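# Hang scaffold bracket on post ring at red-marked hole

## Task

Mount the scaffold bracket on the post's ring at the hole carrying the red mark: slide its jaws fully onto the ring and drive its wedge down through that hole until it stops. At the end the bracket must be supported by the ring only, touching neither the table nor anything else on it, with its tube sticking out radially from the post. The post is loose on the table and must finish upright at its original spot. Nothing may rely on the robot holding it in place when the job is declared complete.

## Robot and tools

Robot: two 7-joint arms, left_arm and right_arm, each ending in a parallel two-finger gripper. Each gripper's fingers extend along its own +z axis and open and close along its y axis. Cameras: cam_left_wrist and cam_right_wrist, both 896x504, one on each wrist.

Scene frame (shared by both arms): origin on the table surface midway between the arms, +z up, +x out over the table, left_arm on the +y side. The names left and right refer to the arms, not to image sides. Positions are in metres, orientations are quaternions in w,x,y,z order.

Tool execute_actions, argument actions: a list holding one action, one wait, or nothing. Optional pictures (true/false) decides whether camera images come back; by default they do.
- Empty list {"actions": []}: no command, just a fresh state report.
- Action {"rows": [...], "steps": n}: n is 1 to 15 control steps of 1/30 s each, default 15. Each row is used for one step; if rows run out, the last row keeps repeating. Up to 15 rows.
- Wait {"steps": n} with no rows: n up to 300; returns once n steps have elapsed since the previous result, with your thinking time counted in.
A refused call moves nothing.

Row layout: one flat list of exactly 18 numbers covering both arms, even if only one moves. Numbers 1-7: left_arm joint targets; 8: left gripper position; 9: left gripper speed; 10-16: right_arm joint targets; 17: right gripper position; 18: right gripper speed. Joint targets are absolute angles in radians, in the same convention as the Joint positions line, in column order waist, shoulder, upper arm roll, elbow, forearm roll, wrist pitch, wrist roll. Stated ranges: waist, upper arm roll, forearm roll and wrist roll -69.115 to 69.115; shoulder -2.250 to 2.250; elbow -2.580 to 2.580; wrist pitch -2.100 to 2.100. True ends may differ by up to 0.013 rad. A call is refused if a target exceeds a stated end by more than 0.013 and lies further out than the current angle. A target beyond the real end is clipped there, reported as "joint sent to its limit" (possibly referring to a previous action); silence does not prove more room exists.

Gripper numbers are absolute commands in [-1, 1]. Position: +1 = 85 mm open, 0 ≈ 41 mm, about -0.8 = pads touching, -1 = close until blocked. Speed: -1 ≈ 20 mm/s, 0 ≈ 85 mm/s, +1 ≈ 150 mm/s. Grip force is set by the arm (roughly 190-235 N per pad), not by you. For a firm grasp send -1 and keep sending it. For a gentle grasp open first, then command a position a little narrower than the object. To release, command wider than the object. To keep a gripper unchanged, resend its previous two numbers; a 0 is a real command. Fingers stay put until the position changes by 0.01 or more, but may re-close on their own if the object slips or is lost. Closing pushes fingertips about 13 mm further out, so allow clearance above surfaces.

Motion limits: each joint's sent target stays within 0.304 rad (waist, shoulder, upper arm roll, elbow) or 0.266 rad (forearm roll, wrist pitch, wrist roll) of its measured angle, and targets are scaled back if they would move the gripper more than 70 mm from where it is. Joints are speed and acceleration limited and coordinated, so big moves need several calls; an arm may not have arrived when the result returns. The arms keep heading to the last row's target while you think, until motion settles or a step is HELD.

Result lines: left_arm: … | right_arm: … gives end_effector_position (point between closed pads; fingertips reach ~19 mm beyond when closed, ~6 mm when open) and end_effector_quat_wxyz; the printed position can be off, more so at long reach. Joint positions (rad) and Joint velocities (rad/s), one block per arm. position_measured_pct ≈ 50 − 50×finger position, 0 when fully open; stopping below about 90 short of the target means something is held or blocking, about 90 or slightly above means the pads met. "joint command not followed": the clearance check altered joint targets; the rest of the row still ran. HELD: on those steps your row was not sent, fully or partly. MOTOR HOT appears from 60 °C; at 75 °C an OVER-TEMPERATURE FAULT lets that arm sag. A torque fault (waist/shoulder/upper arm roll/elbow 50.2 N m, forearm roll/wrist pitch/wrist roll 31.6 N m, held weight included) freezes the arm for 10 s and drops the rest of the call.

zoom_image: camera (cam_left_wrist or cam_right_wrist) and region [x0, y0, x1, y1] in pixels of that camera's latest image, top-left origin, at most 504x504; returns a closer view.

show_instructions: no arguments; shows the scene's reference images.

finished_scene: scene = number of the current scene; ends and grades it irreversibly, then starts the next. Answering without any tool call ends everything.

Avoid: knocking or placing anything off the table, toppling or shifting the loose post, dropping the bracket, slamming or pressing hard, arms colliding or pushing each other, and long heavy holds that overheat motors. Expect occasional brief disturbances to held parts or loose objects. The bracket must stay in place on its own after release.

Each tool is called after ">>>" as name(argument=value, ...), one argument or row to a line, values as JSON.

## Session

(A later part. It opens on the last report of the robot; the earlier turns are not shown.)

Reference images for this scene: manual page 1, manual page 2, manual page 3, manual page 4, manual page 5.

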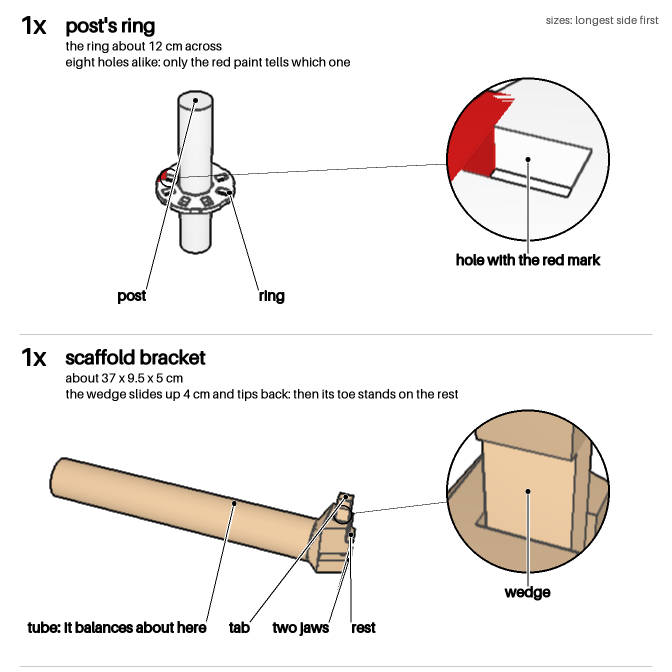

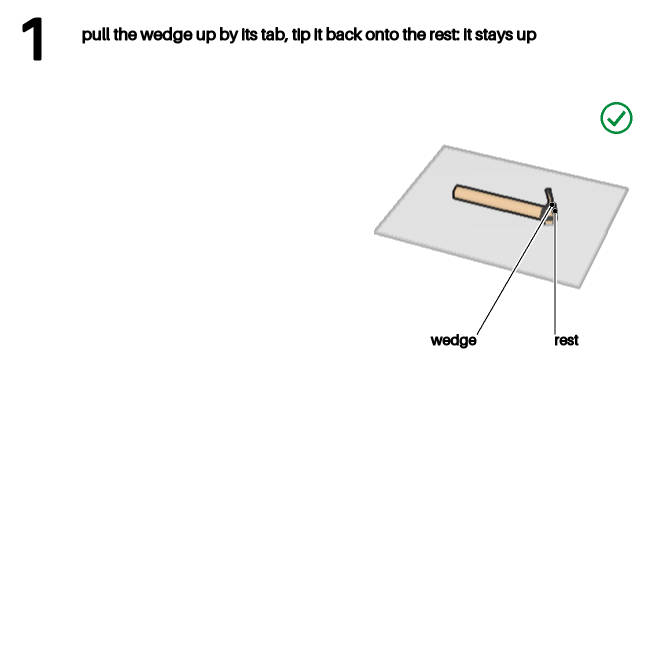

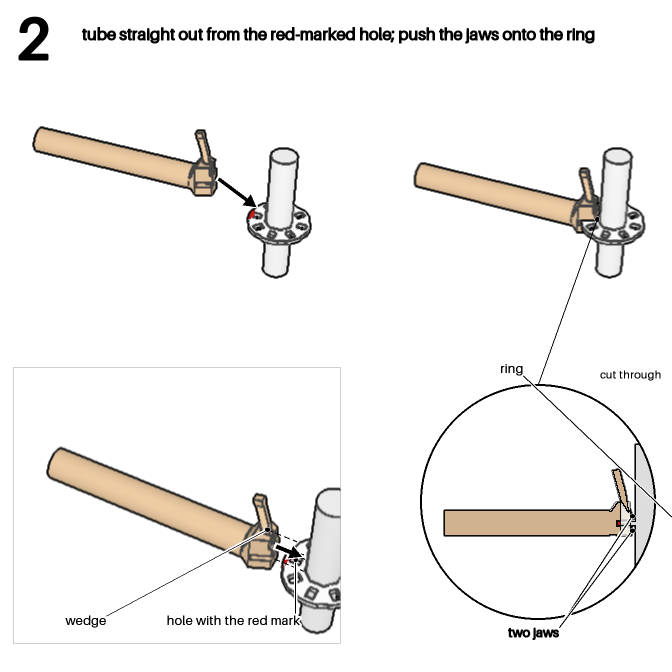

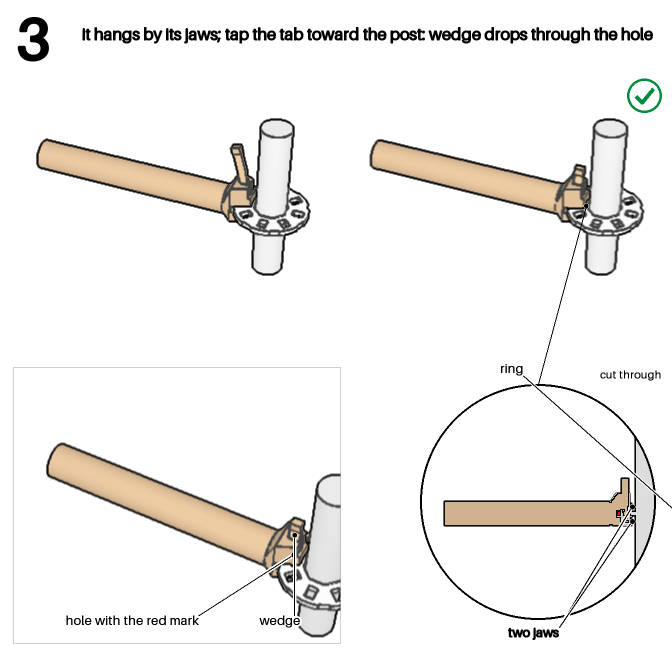

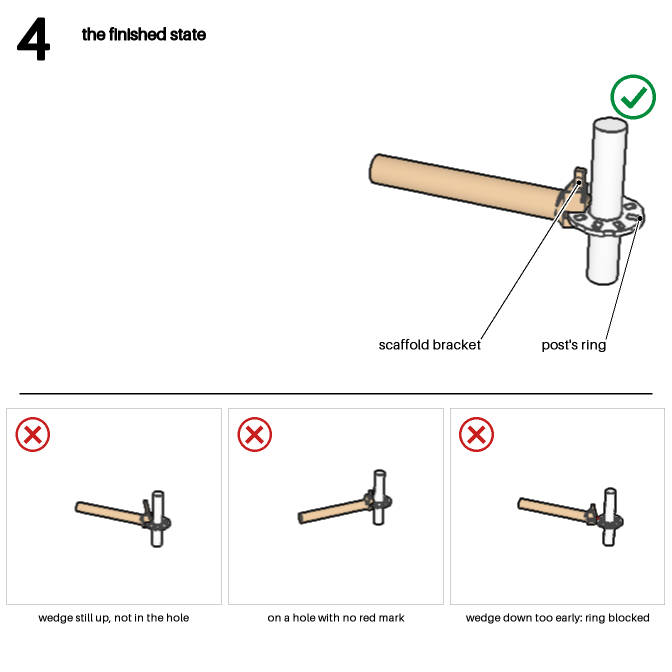

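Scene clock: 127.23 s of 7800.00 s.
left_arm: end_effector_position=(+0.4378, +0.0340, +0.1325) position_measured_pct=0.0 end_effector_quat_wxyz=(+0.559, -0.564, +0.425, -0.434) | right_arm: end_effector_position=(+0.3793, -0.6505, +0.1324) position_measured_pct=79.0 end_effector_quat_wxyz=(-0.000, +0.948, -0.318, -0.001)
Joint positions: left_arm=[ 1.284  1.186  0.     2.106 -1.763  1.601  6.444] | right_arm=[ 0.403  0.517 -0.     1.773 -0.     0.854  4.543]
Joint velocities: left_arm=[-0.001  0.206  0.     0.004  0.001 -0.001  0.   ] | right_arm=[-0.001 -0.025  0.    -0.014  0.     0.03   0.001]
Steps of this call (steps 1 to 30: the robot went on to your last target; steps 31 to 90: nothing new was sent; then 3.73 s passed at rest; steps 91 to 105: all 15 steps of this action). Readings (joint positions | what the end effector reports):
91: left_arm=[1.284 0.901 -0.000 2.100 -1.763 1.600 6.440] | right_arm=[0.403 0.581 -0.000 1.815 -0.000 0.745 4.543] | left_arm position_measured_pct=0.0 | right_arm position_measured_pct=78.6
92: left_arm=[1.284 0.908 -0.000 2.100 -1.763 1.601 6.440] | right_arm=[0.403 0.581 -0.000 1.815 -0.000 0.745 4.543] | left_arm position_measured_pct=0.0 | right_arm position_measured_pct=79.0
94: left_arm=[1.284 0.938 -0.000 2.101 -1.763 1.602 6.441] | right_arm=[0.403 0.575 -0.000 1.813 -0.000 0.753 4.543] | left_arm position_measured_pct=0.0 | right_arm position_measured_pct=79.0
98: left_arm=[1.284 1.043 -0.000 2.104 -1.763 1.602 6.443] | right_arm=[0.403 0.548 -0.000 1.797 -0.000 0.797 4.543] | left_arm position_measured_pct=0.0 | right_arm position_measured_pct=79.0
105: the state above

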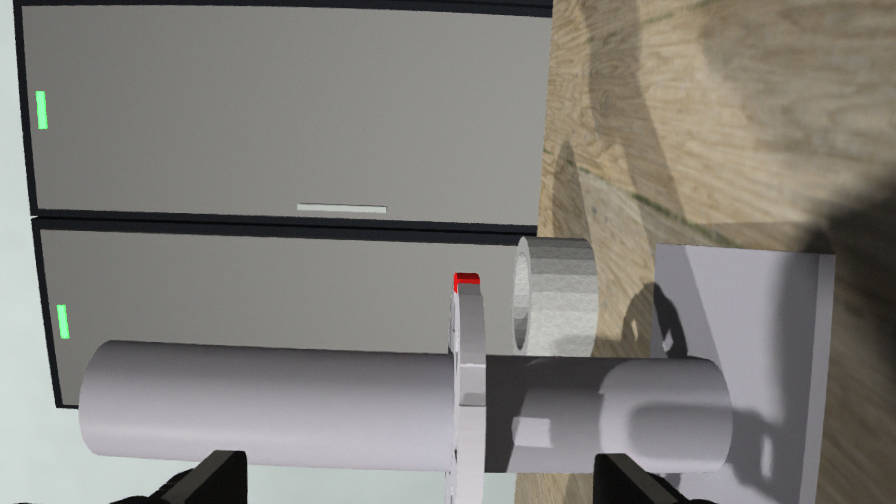

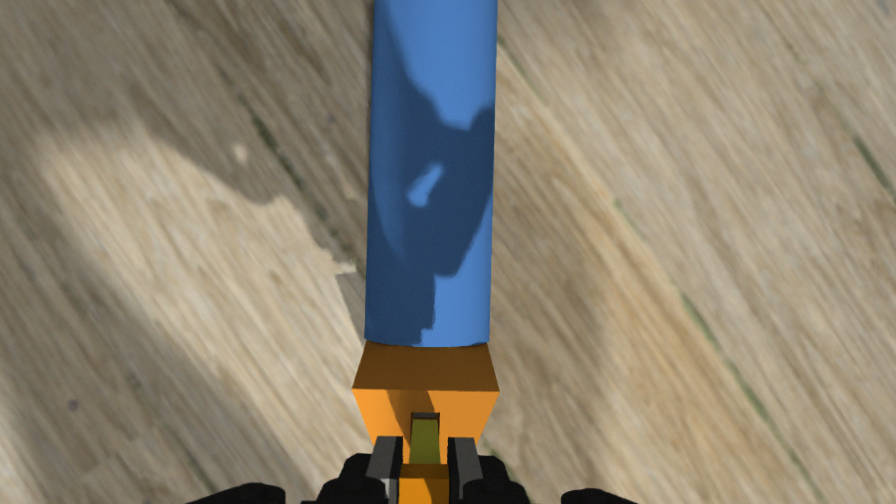

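>>> execute_actions(
  actions=[
    {"rows":[[1.284,1.2003,0,2.1054,-1.763,1.6024,6.4444,1,1,0.4034,0.5119,0,1.7707,0,0.859,4.5428,-0.63,0.3],[1.284,1.2003,0,2.1054,-1.763,1.6024,6.4444,1,1,0.4034,0.5119,0,1.7707,0,0.859,4.5428,-0.63,0.3],[1.284,1.2003,0,2.1054,-1.763,1.6024,6.4444,1,1,0.404,0.5331,0,1.7324,0,0.9061,4.5434,-0.63,0.3],[1.284,1.2003,0,2.1054,-1.763,1.6024,6.4444,1,1,0.4046,0.5543,0,1.694,0,0.9532,4.544,-0.63,0.3],[1.284,1.2003,0,2.1054,-1.763,1.6024,6.4444,1,1,0.4046,0.5543,0,1.694,0,0.9532,4.544,-0.63,0.3],[1.284,1.2003,0,2.1054,-1.763,1.6024,6.4444,1,1,0.4052,0.5756,0,1.6557,0,1.0003,4.5446,-0.63,0.3],[1.284,1.2003,0,2.1054,-1.763,1.6024,6.4444,1,1,0.4058,0.5986,0,1.6166,0,1.0464,4.5452,-0.63,0.3],[1.284,1.2003,0,2.1054,-1.763,1.6024,6.4444,1,1,0.4058,0.5986,0,1.6166,0,1.0464,4.5452,-0.63,0.3],[1.284,1.2003,0,2.1054,-1.763,1.6024,6.4444,1,1,0.4064,0.6215,0,1.5775,0,1.0926,4.5458,-0.63,0.3],[1.284,1.2003,0,2.1054,-1.763,1.6024,6.4444,1,1,0.407,0.6445,0,1.5384,0,1.1387,4.5464,-0.63,0.3]],"steps":15},
  ],
)

>>> execute_actions(
  actions=[
    {"rows":[[1.284,1.2003,0,2.1054,-1.763,1.6024,6.4444,1,1,0.4076,0.6692,0,1.4982,0,1.1842,4.547,-0.63,0.3],[1.284,1.2003,0,2.1054,-1.763,1.6024,6.4444,1,1,0.4082,0.6938,0,1.4581,0,1.2297,4.5476,-0.63,0.3],[1.284,1.2003,0,2.1054,-1.763,1.6024,6.4444,1,1,0.4082,0.6938,0,1.4581,0,1.2297,4.5476,-0.63,0.3],[1.284,1.2003,0,2.1054,-1.763,1.6024,6.4444,1,1,0.4088,0.7185,0,1.4179,0,1.2752,4.5482,-0.63,0.3]],"steps":12},
  ],
)

Scene clock: 140.47 s of 7800.00 s.
left_arm: end_effector_position=(+0.4370, +0.0359, +0.1271) position_measured_pct=0.0 end_effector_quat_wxyz=(+0.562, -0.562, +0.429, -0.430) | right_arm: end_effector_position=(+0.3869, -0.6556, +0.1326) position_measured_pct=79.4 end_effector_quat_wxyz=(-0.013, +0.945, -0.316, -0.083)
Joint positions: left_arm=[ 1.284  1.2   -0.     2.105 -1.763  1.602  6.444] | right_arm=[ 0.406  0.637 -0.001  1.558 -0.     1.115  4.546]
Joint velocities: left_arm=[-0.    -0.     0.     0.     0.     0.001  0.001] | right_arm=[ 0.006  0.192  0.006 -0.32   0.009  0.397  0.007]
Steps of this call (steps 1 to 30: the robot went on to your last target; steps 31 to 90: nothing new was sent; then 9.73 s passed at rest; steps 91 to 105: all 15 steps of this action). Readings (joint positions | what the end effector reports):
91: left_arm=[1.284 1.200 -0.000 2.105 -1.763 1.602 6.444] | right_arm=[0.403 0.514 -0.000 1.772 -0.000 0.856 4.543] | left_arm position_measured_pct=0.0 | right_arm position_measured_pct=79.0
92: left_arm=[1.284 1.200 -0.000 2.105 -1.763 1.602 6.444] | right_arm=[0.403 0.513 -0.000 1.772 -0.000 0.857 4.543] | left_arm position_measured_pct=0.0 | right_arm position_measured_pct=79.0
94: left_arm=[1.284 1.200 -0.000 2.105 -1.763 1.602 6.444] | right_arm=[0.404 0.518 -0.000 1.764 -0.000 0.866 4.543] | left_arm position_measured_pct=0.0 | right_arm position_measured_pct=79.0
98: left_arm=[1.284 1.200 -0.000 2.105 -1.763 1.602 6.444] | right_arm=[0.405 0.556 -0.000 1.697 -0.000 0.947 4.544] | left_arm position_measured_pct=0.0 | right_arm position_measured_pct=79.0
105: the state above

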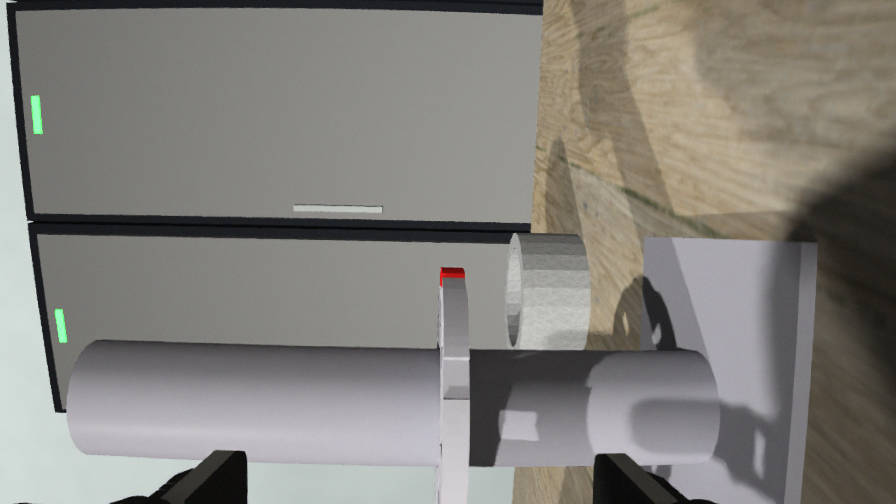

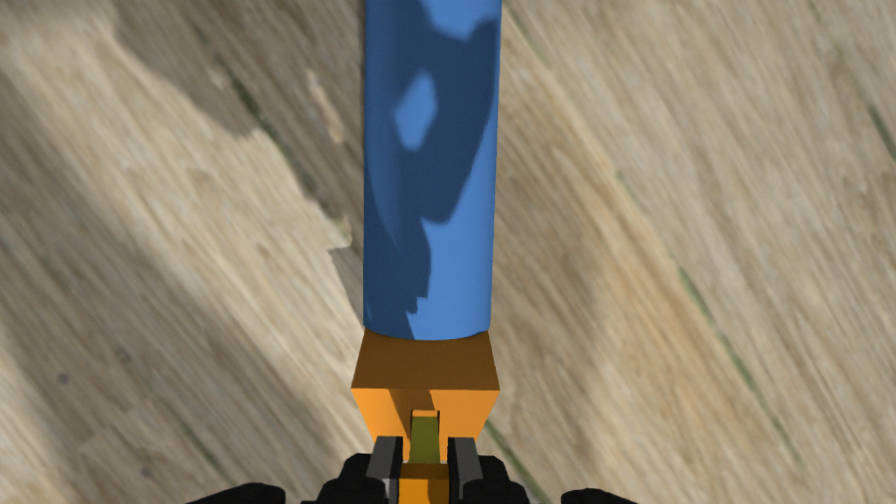

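Scene clock: 140.87 s of 7800.00 s.
left_arm: end_effector_position=(+0.4370, +0.0359, +0.1271) position_measured_pct=0.0 end_effector_quat_wxyz=(+0.562, -0.562, +0.429, -0.430) | right_arm: end_effector_position=(+0.3940, -0.6606, +0.1352) position_measured_pct=79.4 end_effector_quat_wxyz=(-0.020, +0.940, -0.315, -0.128)
Joint positions: left_arm=[ 1.284  1.2   -0.     2.105 -1.763  1.602  6.444] | right_arm=[ 0.408  0.713 -0.     1.418  0.     1.27   4.548]
Joint velocities: left_arm=[ 0.    -0.    -0.    -0.    -0.001  0.001 -0.   ] | right_arm=[ 0.001  0.024 -0.    -0.029 -0.001  0.029  0.001]
Steps of this call (steps 1 to 12: all 12 steps of this action). Readings (joint positions | what the end effector reports):
1: left_arm=[1.284 1.200 -0.000 2.105 -1.763 1.602 6.444] | right_arm=[0.406 0.643 -0.000 1.548 0.000 1.127 4.547] | left_arm position_measured_pct=0.0 | right_arm position_measured_pct=79.4
2: left_arm=[1.284 1.200 -0.000 2.105 -1.763 1.602 6.444] | right_arm=[0.407 0.650 -0.000 1.534 0.000 1.141 4.547] | left_arm position_measured_pct=0.0 | right_arm position_measured_pct=79.4
4: left_arm=[1.284 1.200 -0.000 2.105 -1.763 1.602 6.444] | right_arm=[0.407 0.668 -0.000 1.500 0.000 1.179 4.547] | left_arm position_measured_pct=0.0 | right_arm position_measured_pct=79.4
8: left_arm=[1.284 1.200 -0.000 2.105 -1.763 1.602 6.444] | right_arm=[0.408 0.704 -0.000 1.435 0.000 1.251 4.548] | left_arm position_measured_pct=0.0 | right_arm position_measured_pct=79.4
12: the state above

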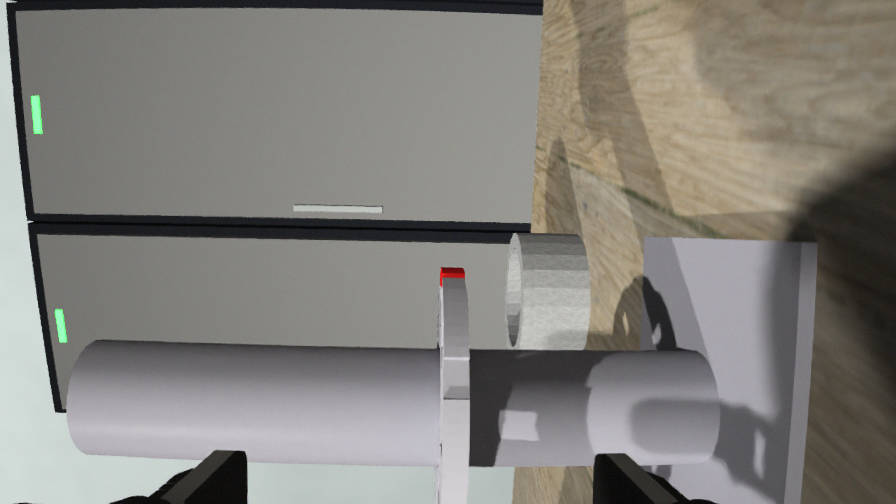

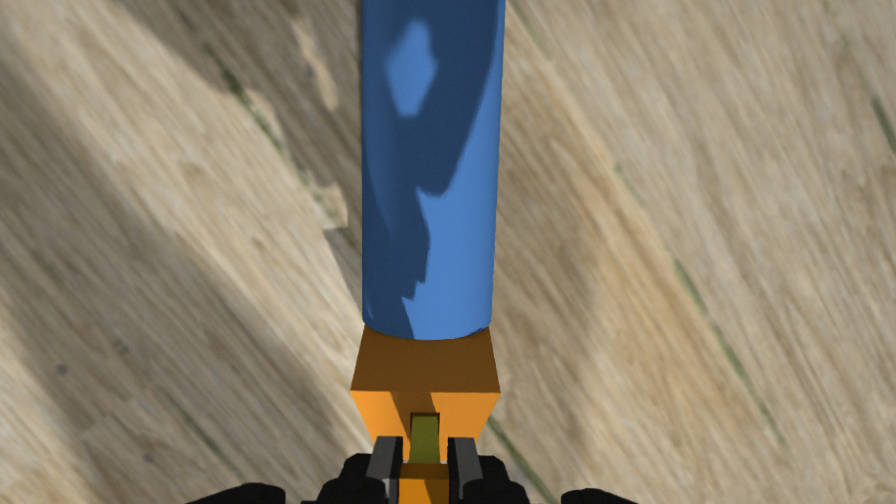

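>>> execute_actions(
  actions=[
    {"rows":[[1.284,1.2003,0,2.1054,-1.763,1.6024,6.4444,1,1,0.4088,0.7201,0,1.4191,0,1.2724,4.5482,-0.63,0.3],[1.284,1.2003,0,2.1054,-1.763,1.6024,6.4444,1,1,0.4088,0.7201,0,1.4191,0,1.2724,4.5482,-0.63,0.3],[1.284,1.2003,0,2.1054,-1.763,1.6024,6.4444,1,1,0.4088,0.7201,0,1.4191,0,1.2724,4.5482,-0.63,0.3],[1.284,1.2003,0,2.1054,-1.763,1.6024,6.4444,1,1,0.4088,0.7201,0,1.4191,0,1.2724,4.5482,1,0]],"steps":12},
  ],
)

>>> execute_actions(
  actions=[
    {"rows":[[1.284,1.2003,0,2.1054,-1.763,1.6024,6.4444,1,1,0.4088,0.6,0,1.39,0,1.36,4.5482,1,1]],"steps":12},
  ],
)

Scene clock: 148.40 s of 7800.00 s.
left_arm: end_effector_position=(+0.4370, +0.0359, +0.1271) position_measured_pct=0.0 end_effector_quat_wxyz=(+0.562, -0.562, +0.429, -0.430) | right_arm: end_effector_position=(+0.3920, -0.6599, +0.1325) position_measured_pct=59.9 end_effector_quat_wxyz=(-0.021, +0.940, -0.315, -0.132)
Joint positions: left_arm=[ 1.284  1.2   -0.     2.105 -1.763  1.602  6.444] | right_arm=[ 0.409  0.719 -0.     1.419 -0.     1.272  4.548]
Joint velocities: left_arm=[ 0.    -0.001  0.    -0.     0.     0.     0.   ] | right_arm=[-0.001  0.014 -0.001  0.007  0.     0.    -0.001]
Steps of this call (steps 1 to 15: the robot went on to your last target; steps 16 to 90: nothing new was sent; then 4.13 s passed at rest; steps 91 to 102: all 12 steps of this action). Readings (joint positions | what the end effector reports):
91: left_arm=[1.284 1.200 -0.000 2.105 -1.763 1.602 6.444] | right_arm=[0.408 0.717 -0.000 1.416 0.000 1.272 4.548] | left_arm position_measured_pct=0.0 | right_arm position_measured_pct=79.4
92: left_arm=[1.284 1.200 -0.000 2.105 -1.763 1.602 6.444] | right_arm=[0.408 0.717 -0.000 1.417 0.000 1.271 4.548] | left_arm position_measured_pct=0.0 | right_arm position_measured_pct=79.4
94: left_arm=[1.284 1.200 -0.000 2.105 -1.763 1.602 6.444] | right_arm=[0.408 0.718 -0.000 1.417 0.000 1.270 4.548] | left_arm position_measured_pct=0.0 | right_arm position_measured_pct=79.4
98: left_arm=[1.284 1.200 -0.000 2.105 -1.763 1.602 6.444] | right_arm=[0.409 0.716 0.001 1.417 0.001 1.272 4.548] | left_arm position_measured_pct=0.0 | right_arm position_measured_pct=71.8
102: the state above

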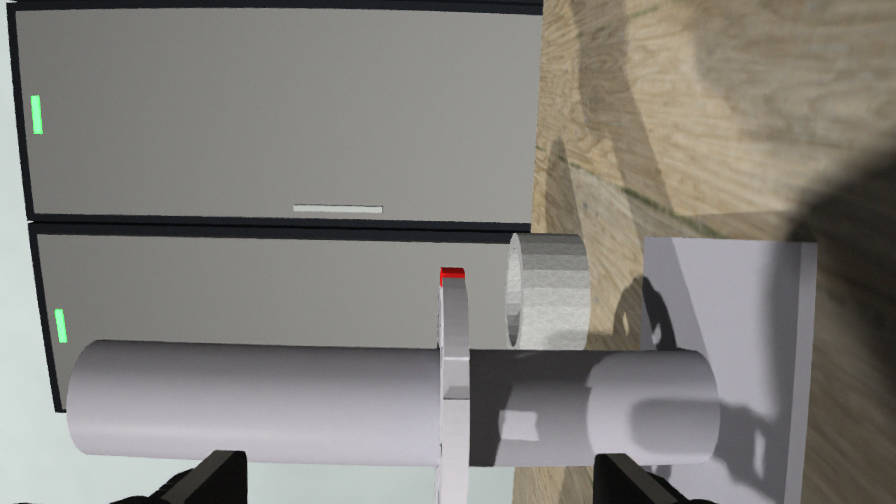

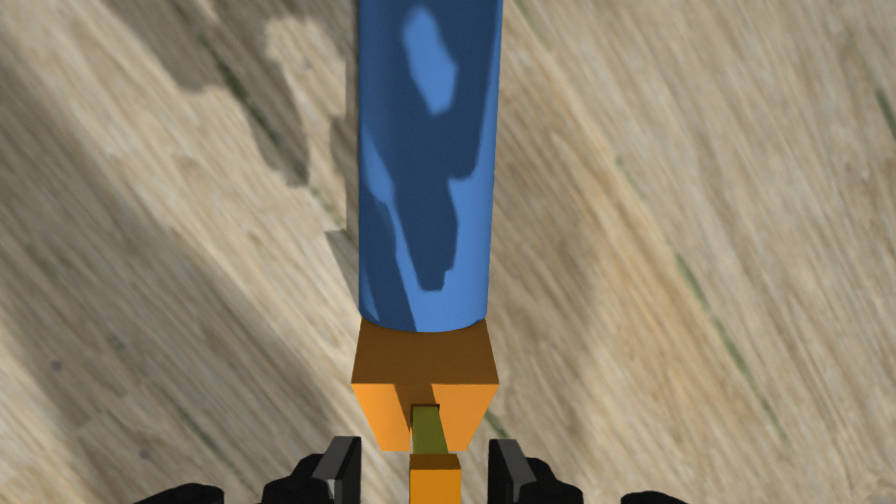

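Scene clock: 148.80 s of 7800.00 s.
left_arm: end_effector_position=(+0.4370, +0.0359, +0.1271) position_measured_pct=0.0 end_effector_quat_wxyz=(+0.562, -0.562, +0.429, -0.430) | right_arm: end_effector_position=(+0.3925, -0.6602, +0.1983) position_measured_pct=4.4 end_effector_quat_wxyz=(-0.017, +0.943, -0.316, -0.104)
Joint positions: left_arm=[ 1.284  1.2   -0.     2.105 -1.763  1.602  6.444] | right_arm=[0.409 0.603 0.    1.39  0.    1.36  4.548]
Joint velocities: left_arm=[-0.    -0.    -0.     0.     0.    -0.001  0.   ] | right_arm=[-0.    -0.024 -0.001  0.007 -0.     0.004  0.001]
Steps of this call (steps 1 to 12: all 12 steps of this action). Readings (joint positions | what the end effector reports):
1: left_arm=[1.284 1.200 -0.000 2.105 -1.763 1.602 6.444] | right_arm=[0.409 0.718 -0.000 1.419 -0.000 1.273 4.548] | left_arm position_measured_pct=0.0 | right_arm position_measured_pct=57.1
2: left_arm=[1.284 1.200 -0.000 2.105 -1.763 1.602 6.444] | right_arm=[0.409 0.713 -0.000 1.419 -0.000 1.276 4.548] | left_arm position_measured_pct=0.0 | right_arm position_measured_pct=53.6
4: left_arm=[1.284 1.200 -0.000 2.105 -1.763 1.602 6.444] | right_arm=[0.409 0.686 -0.000 1.413 -0.000 1.294 4.548] | left_arm position_measured_pct=0.0 | right_arm position_measured_pct=44.4
8: left_arm=[1.284 1.200 -0.000 2.105 -1.763 1.602 6.444] | right_arm=[0.409 0.615 0.000 1.393 0.000 1.349 4.548] | left_arm position_measured_pct=0.0 | right_arm position_measured_pct=23.8
12: the state above

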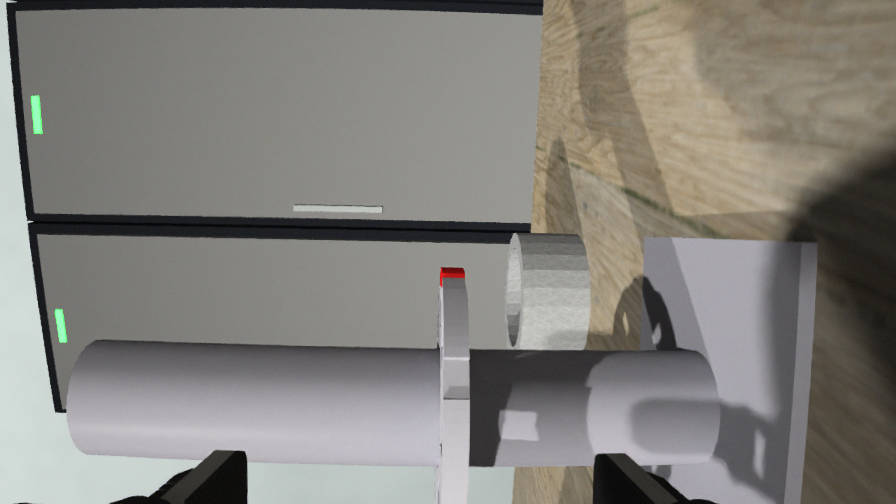

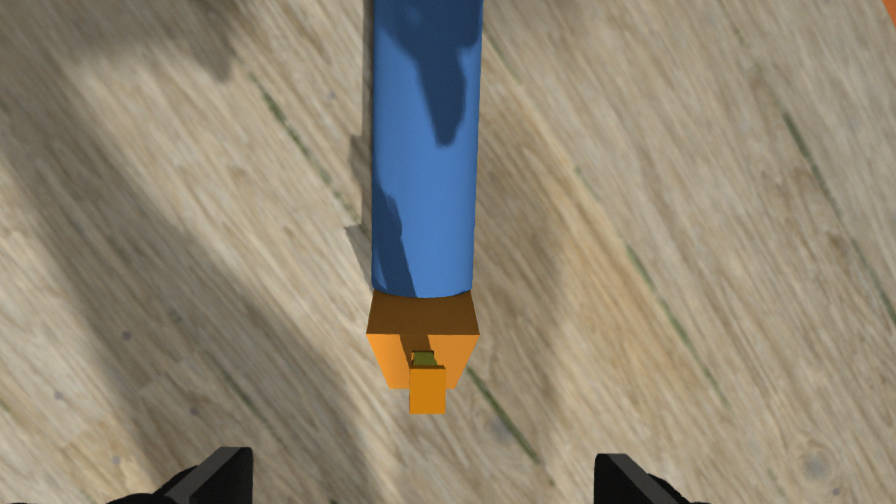

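>>> execute_actions(
  actions=[
    {"rows":[[1.284,1.2003,0,2.1054,-1.763,1.6024,6.4444,1,1,0.432,0.64,0,1.4,0,1.1,1.4299,1,1]],"steps":15},
  ],
  pictures=false,
)

>>> execute_actions(
  actions=[
    {"steps":55},
  ],
  pictures=false,
)

>>> execute_actions(
  actions=[
    {"rows":[[1.284,1.2003,0,2.1054,-1.763,1.6024,6.4444,1,1,0.432,0.654,0,1.405,0,1.0826,1.4299,1,1]],"steps":15},
  ],
)

Scene clock: 176.20 s of 7800.00 s.
left_arm: end_effector_position=(+0.4370, +0.0359, +0.1271) position_measured_pct=0.0 end_effector_quat_wxyz=(+0.562, -0.562, +0.429, -0.430) | right_arm: end_effector_position=(+0.4477, -0.7022, +0.1701) position_measured_pct=0.0 end_effector_quat_wxyz=(+0.000, +0.832, -0.554, -0.003)
Joint positions: left_arm=[ 1.284  1.2   -0.     2.105 -1.763  1.602  6.444] | right_arm=[0.431 0.638 0.    1.399 0.    1.111 4.042]
Joint velocities: left_arm=[ 0.    -0.001 -0.     0.     0.     0.     0.   ] | right_arm=[ 0.011  0.016 -0.     0.005 -0.    -0.095 -1.217]
Steps of this call (steps 1 to 15: the robot went on to your last target; steps 16 to 90: nothing new was sent; then 23.90 s passed at rest; steps 91 to 105: all 15 steps of this action). Readings (joint positions | what the end effector reports):
91: left_arm=[1.284 1.200 -0.000 2.105 -1.763 1.602 6.444] | right_arm=[0.409 0.600 -0.000 1.390 -0.000 1.359 4.547] | left_arm position_measured_pct=0.0 | right_arm position_measured_pct=0.0
92: left_arm=[1.284 1.200 -0.000 2.105 -1.763 1.602 6.444] | right_arm=[0.410 0.602 -0.000 1.391 -0.000 1.350 4.538] | left_arm position_measured_pct=0.0 | right_arm position_measured_pct=0.0
94: left_arm=[1.284 1.200 -0.000 2.105 -1.763 1.602 6.444] | right_arm=[0.415 0.610 -0.000 1.393 -0.000 1.301 4.487] | left_arm position_measured_pct=0.0 | right_arm position_measured_pct=0.0
98: left_arm=[1.284 1.200 -0.000 2.105 -1.763 1.602 6.444] | right_arm=[0.425 0.628 0.000 1.397 0.000 1.180 4.327] | left_arm position_measured_pct=0.0 | right_arm position_measured_pct=0.0
105: the state above

Scene clock: 178.03 s of 7800.00 s.
left_arm: end_effector_position=(+0.4370, +0.0359, +0.1271) position_measured_pct=0.0 end_effector_quat_wxyz=(+0.562, -0.562, +0.429, -0.430) | right_arm: end_effector_position=(+0.4499, -0.7041, +0.1689) position_measured_pct=0.0 end_effector_quat_wxyz=(+0.001, +0.135, +0.991, -0.000)
Joint positions: left_arm=[ 1.284  1.2   -0.     2.105 -1.763  1.602  6.444] | right_arm=[0.432 0.64  0.    1.4   0.    1.1   1.806]
Joint velocities: left_arm=[-0.     0.     0.     0.001  0.     0.001  0.001] | right_arm=[-0.     0.    -0.     0.    -0.    -0.    -1.218]
Steps of this call (steps 1 to 55: the robot went on to your last target). Readings (joint positions | what the end effector reports):
1: left_arm=[1.284 1.200 -0.000 2.105 -1.763 1.602 6.444] | right_arm=[0.431 0.638 0.000 1.400 0.000 1.108 4.002] | left_arm position_measured_pct=0.0 | right_arm position_measured_pct=0.0
2: left_arm=[1.284 1.200 -0.000 2.105 -1.763 1.602 6.444] | right_arm=[0.431 0.639 0.000 1.400 0.000 1.106 3.961] | left_arm position_measured_pct=0.0 | right_arm position_measured_pct=0.0
4: left_arm=[1.284 1.200 -0.000 2.105 -1.763 1.602 6.444] | right_arm=[0.432 0.639 0.000 1.400 0.000 1.103 3.880] | left_arm position_measured_pct=0.0 | right_arm position_measured_pct=0.0
8: left_arm=[1.284 1.200 -0.000 2.105 -1.763 1.602 6.444] | right_arm=[0.432 0.640 0.000 1.400 0.000 1.101 3.717] | left_arm position_measured_pct=0.0 | right_arm position_measured_pct=0.0
55: the state above

Scene clock: 178.53 s of 7800.00 s.
left_arm: end_effector_position=(+0.4370, +0.0359, +0.1271) position_measured_pct=0.0 end_effector_quat_wxyz=(+0.562, -0.562, +0.429, -0.430) | right_arm: end_effector_position=(+0.4512, -0.7048, +0.1601) position_measured_pct=0.0 end_effector_quat_wxyz=(+0.000, +0.318, +0.948, -0.000)
Joint positions: left_arm=[ 1.284  1.2   -0.     2.105 -1.763  1.602  6.444] | right_arm=[ 0.432  0.654 -0.     1.405 -0.     1.083  1.43 ]
Joint velocities: left_arm=[ 0.     0.    -0.     0.     0.001  0.001  0.   ] | right_arm=[ 0.     0.002  0.    -0.     0.    -0.    -0.006]
Steps of this call (steps 1 to 15: all 15 steps of this action). Readings (joint positions | what the end effector reports):
1: left_arm=[1.284 1.200 -0.000 2.105 -1.763 1.602 6.444] | right_arm=[0.432 0.640 0.000 1.400 0.000 1.100 1.766] | left_arm position_measured_pct=0.0 | right_arm position_measured_pct=0.0
2: left_arm=[1.284 1.200 -0.000 2.105 -1.763 1.602 6.444] | right_arm=[0.432 0.640 0.000 1.400 0.000 1.100 1.725] | left_arm position_measured_pct=0.0 | right_arm position_measured_pct=0.0
4: left_arm=[1.284 1.200 -0.000 2.105 -1.763 1.602 6.444] | right_arm=[0.432 0.643 0.000 1.401 0.000 1.097 1.644] | left_arm position_measured_pct=0.0 | right_arm position_measured_pct=0.0
8: left_arm=[1.284 1.200 -0.000 2.105 -1.763 1.602 6.444] | right_arm=[0.432 0.651 -0.000 1.404 -0.000 1.086 1.486] | left_arm position_measured_pct=0.0 | right_arm position_measured_pct=0.0
15: the state above

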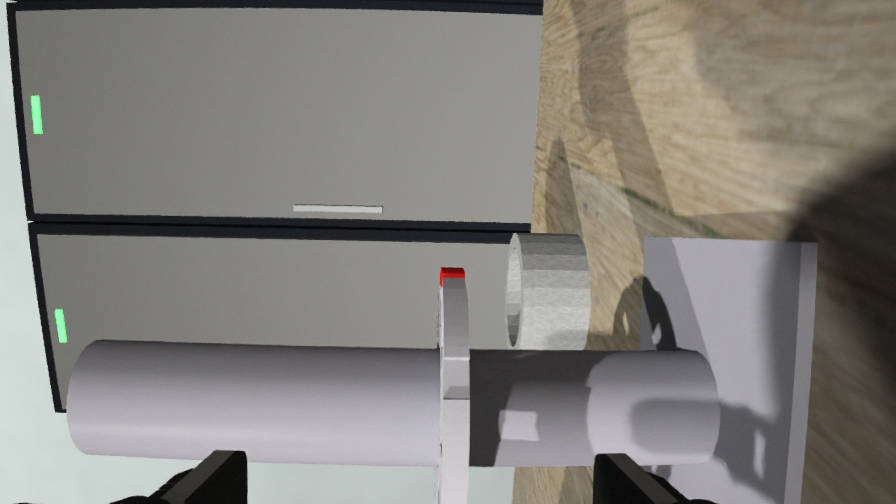

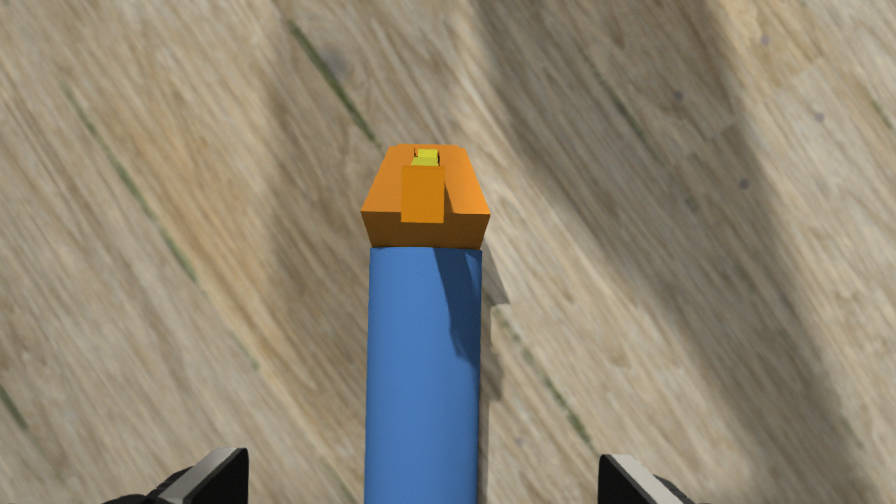

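>>> execute_actions(
  actions=[
    {"rows":[[1.284,1.2003,0,2.1054,-1.763,1.6024,6.4444,1,1,0.432,0.698,0,1.449,0,0.9946,1.4299,0.6,1],[1.284,1.2003,0,2.1054,-1.763,1.6024,6.4444,1,1,0.432,0.698,0,1.449,0,0.9946,1.4299,0.6,1],[1.284,1.2003,0,2.1054,-1.763,1.6024,6.4444,1,1,0.432,0.7451,0,1.4858,0,0.9107,1.4299,0.6,1],[1.284,1.2003,0,2.1054,-1.763,1.6024,6.4444,1,1,0.432,0.7451,0,1.4858,0,0.9107,1.4299,0.6,1],[1.284,1.2003,0,2.1054,-1.763,1.6024,6.4444,1,1,0.432,0.7451,0,1.4858,0,0.9107,1.4299,0.6,1],[1.284,1.2003,0,2.1054,-1.763,1.6024,6.4444,1,1,0.432,0.795,0,1.5095,0,0.8371,1.4299,0.6,1],[1.284,1.2003,0,2.1054,-1.763,1.6024,6.4444,1,1,0.432,0.795,0,1.5095,0,0.8371,1.4299,0.6,1],[1.284,1.2003,0,2.1054,-1.763,1.6024,6.4444,1,1,0.432,0.795,0,1.5095,0,0.8371,1.4299,0.6,1],[1.284,1.2003,0,2.1054,-1.763,1.6024,6.4444,1,1,0.432,0.8487,0,1.5272,0,0.7657,1.4299,0.6,1]],"steps":15},
  ],
  pictures=false,
)

>>> execute_actions(
  actions=[
    {"rows":[[1.284,1.2003,0,2.1054,-1.763,1.6024,6.4444,1,1,0.432,0.8487,0,1.5272,0,0.7657,1.4299,0.6,1],[1.284,1.2003,0,2.1054,-1.763,1.6024,6.4444,1,1,0.432,0.8487,0,1.5272,0,0.7657,1.4299,0.6,1],[1.284,1.2003,0,2.1054,-1.763,1.6024,6.4444,1,1,0.432,0.8487,0,1.5272,0,0.7657,1.4299,0.6,1],[1.284,1.2003,0,2.1054,-1.763,1.6024,6.4444,1,1,0.432,0.8487,0,1.5272,0,0.7657,1.4299,0.6,1],[1.284,1.2003,0,2.1054,-1.763,1.6024,6.4444,1,1,0.432,0.8487,0,1.5272,0,0.7657,1.4299,-1,-0.3]],"steps":15},
  ],
)

Scene clock: 188.17 s of 7800.00 s.
left_arm: end_effector_position=(+0.4370, +0.0359, +0.1271) position_measured_pct=0.0 end_effector_quat_wxyz=(+0.562, -0.562, +0.429, -0.430) | right_arm: end_effector_position=(+0.4515, -0.7049, +0.0287) position_measured_pct=19.8 end_effector_quat_wxyz=(+0.001, +0.318, +0.948, -0.000)
Joint positions: left_arm=[ 1.284  1.2   -0.     2.105 -1.763  1.602  6.444] | right_arm=[ 0.432  0.842 -0.     1.526 -0.     0.772  1.43 ]
Joint velocities: left_arm=[-0.     0.001  0.    -0.001  0.     0.    -0.001] | right_arm=[ 0.001  0.09  -0.     0.043 -0.    -0.145  0.001]
Steps of this call (steps 1 to 15: the robot went on to your last target; steps 16 to 90: nothing new was sent; then 6.13 s passed at rest; steps 91 to 105: all 15 steps of this action). Readings (joint positions | what the end effector reports):
91: left_arm=[1.284 1.200 -0.000 2.105 -1.763 1.602 6.444] | right_arm=[0.432 0.655 0.000 1.406 -0.000 1.081 1.430] | left_arm position_measured_pct=0.0 | right_arm position_measured_pct=0.0
92: left_arm=[1.284 1.200 -0.000 2.105 -1.763 1.602 6.444] | right_arm=[0.432 0.660 0.000 1.410 -0.000 1.071 1.430] | left_arm position_measured_pct=0.0 | right_arm position_measured_pct=1.2
94: left_arm=[1.284 1.200 -0.000 2.105 -1.763 1.602 6.444] | right_arm=[0.432 0.687 0.000 1.434 0.000 1.022 1.430] | left_arm position_measured_pct=0.0 | right_arm position_measured_pct=8.3
98: left_arm=[1.284 1.200 -0.000 2.105 -1.763 1.602 6.444] | right_arm=[0.432 0.752 -0.000 1.483 -0.000 0.907 1.430] | left_arm position_measured_pct=0.0 | right_arm position_measured_pct=19.0
105: the state above

Scene clock: 188.67 s of 7800.00 s.
left_arm: end_effector_position=(+0.4370, +0.0359, +0.1271) position_measured_pct=0.0 end_effector_quat_wxyz=(+0.562, -0.562, +0.429, -0.430) | right_arm: end_effector_position=(+0.4503, -0.7062, +0.0254) position_measured_pct=39.3 end_effector_quat_wxyz=(-0.000, +0.318, +0.948, -0.001)
Joint positions: left_arm=[ 1.284  1.2   -0.     2.105 -1.763  1.602  6.444] | right_arm=[0.433 0.848 0.002 1.527 0.001 0.766 1.43 ]
Joint velocities: left_arm=[-0.    -0.001 -0.     0.    -0.     0.001  0.001] | right_arm=[-0.002 -0.025 -0.006  0.003 -0.01   0.017  0.004]
Steps of this call (steps 1 to 15: all 15 steps of this action). Readings (joint positions | what the end effector reports):
1: left_arm=[1.284 1.200 -0.000 2.105 -1.763 1.602 6.444] | right_arm=[0.432 0.844 -0.000 1.527 -0.000 0.769 1.430] | left_arm position_measured_pct=0.0 | right_arm position_measured_pct=19.8
2: left_arm=[1.284 1.200 -0.000 2.105 -1.763 1.602 6.444] | right_arm=[0.432 0.845 -0.000 1.527 -0.000 0.767 1.430] | left_arm position_measured_pct=0.0 | right_arm position_measured_pct=19.8
4: left_arm=[1.284 1.200 -0.000 2.105 -1.763 1.602 6.444] | right_arm=[0.432 0.847 -0.000 1.527 0.000 0.766 1.430] | left_arm position_measured_pct=0.0 | right_arm position_measured_pct=19.8
8: left_arm=[1.284 1.200 -0.000 2.105 -1.763 1.602 6.444] | right_arm=[0.432 0.848 -0.000 1.527 0.000 0.766 1.430] | left_arm position_measured_pct=0.0 | right_arm position_measured_pct=23.8
15: the state above

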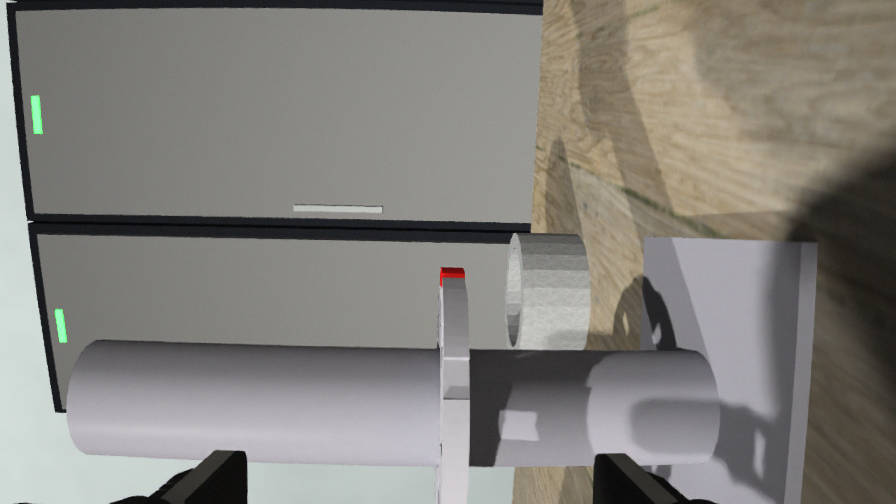

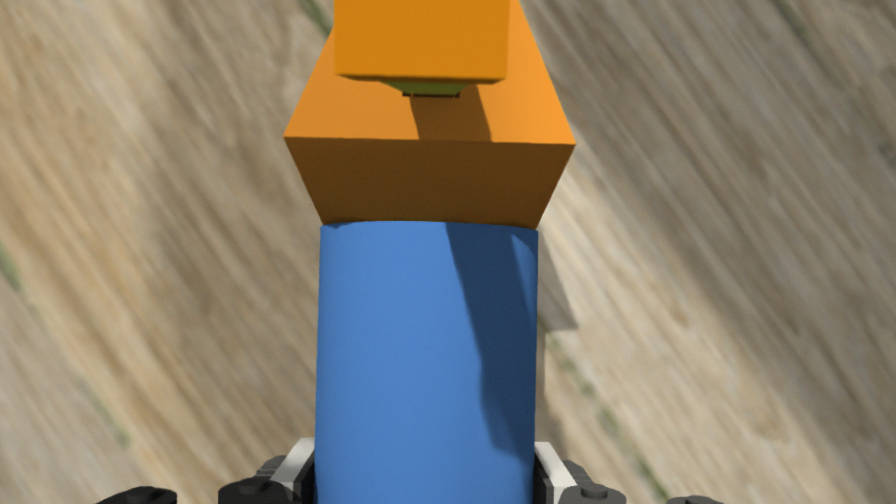

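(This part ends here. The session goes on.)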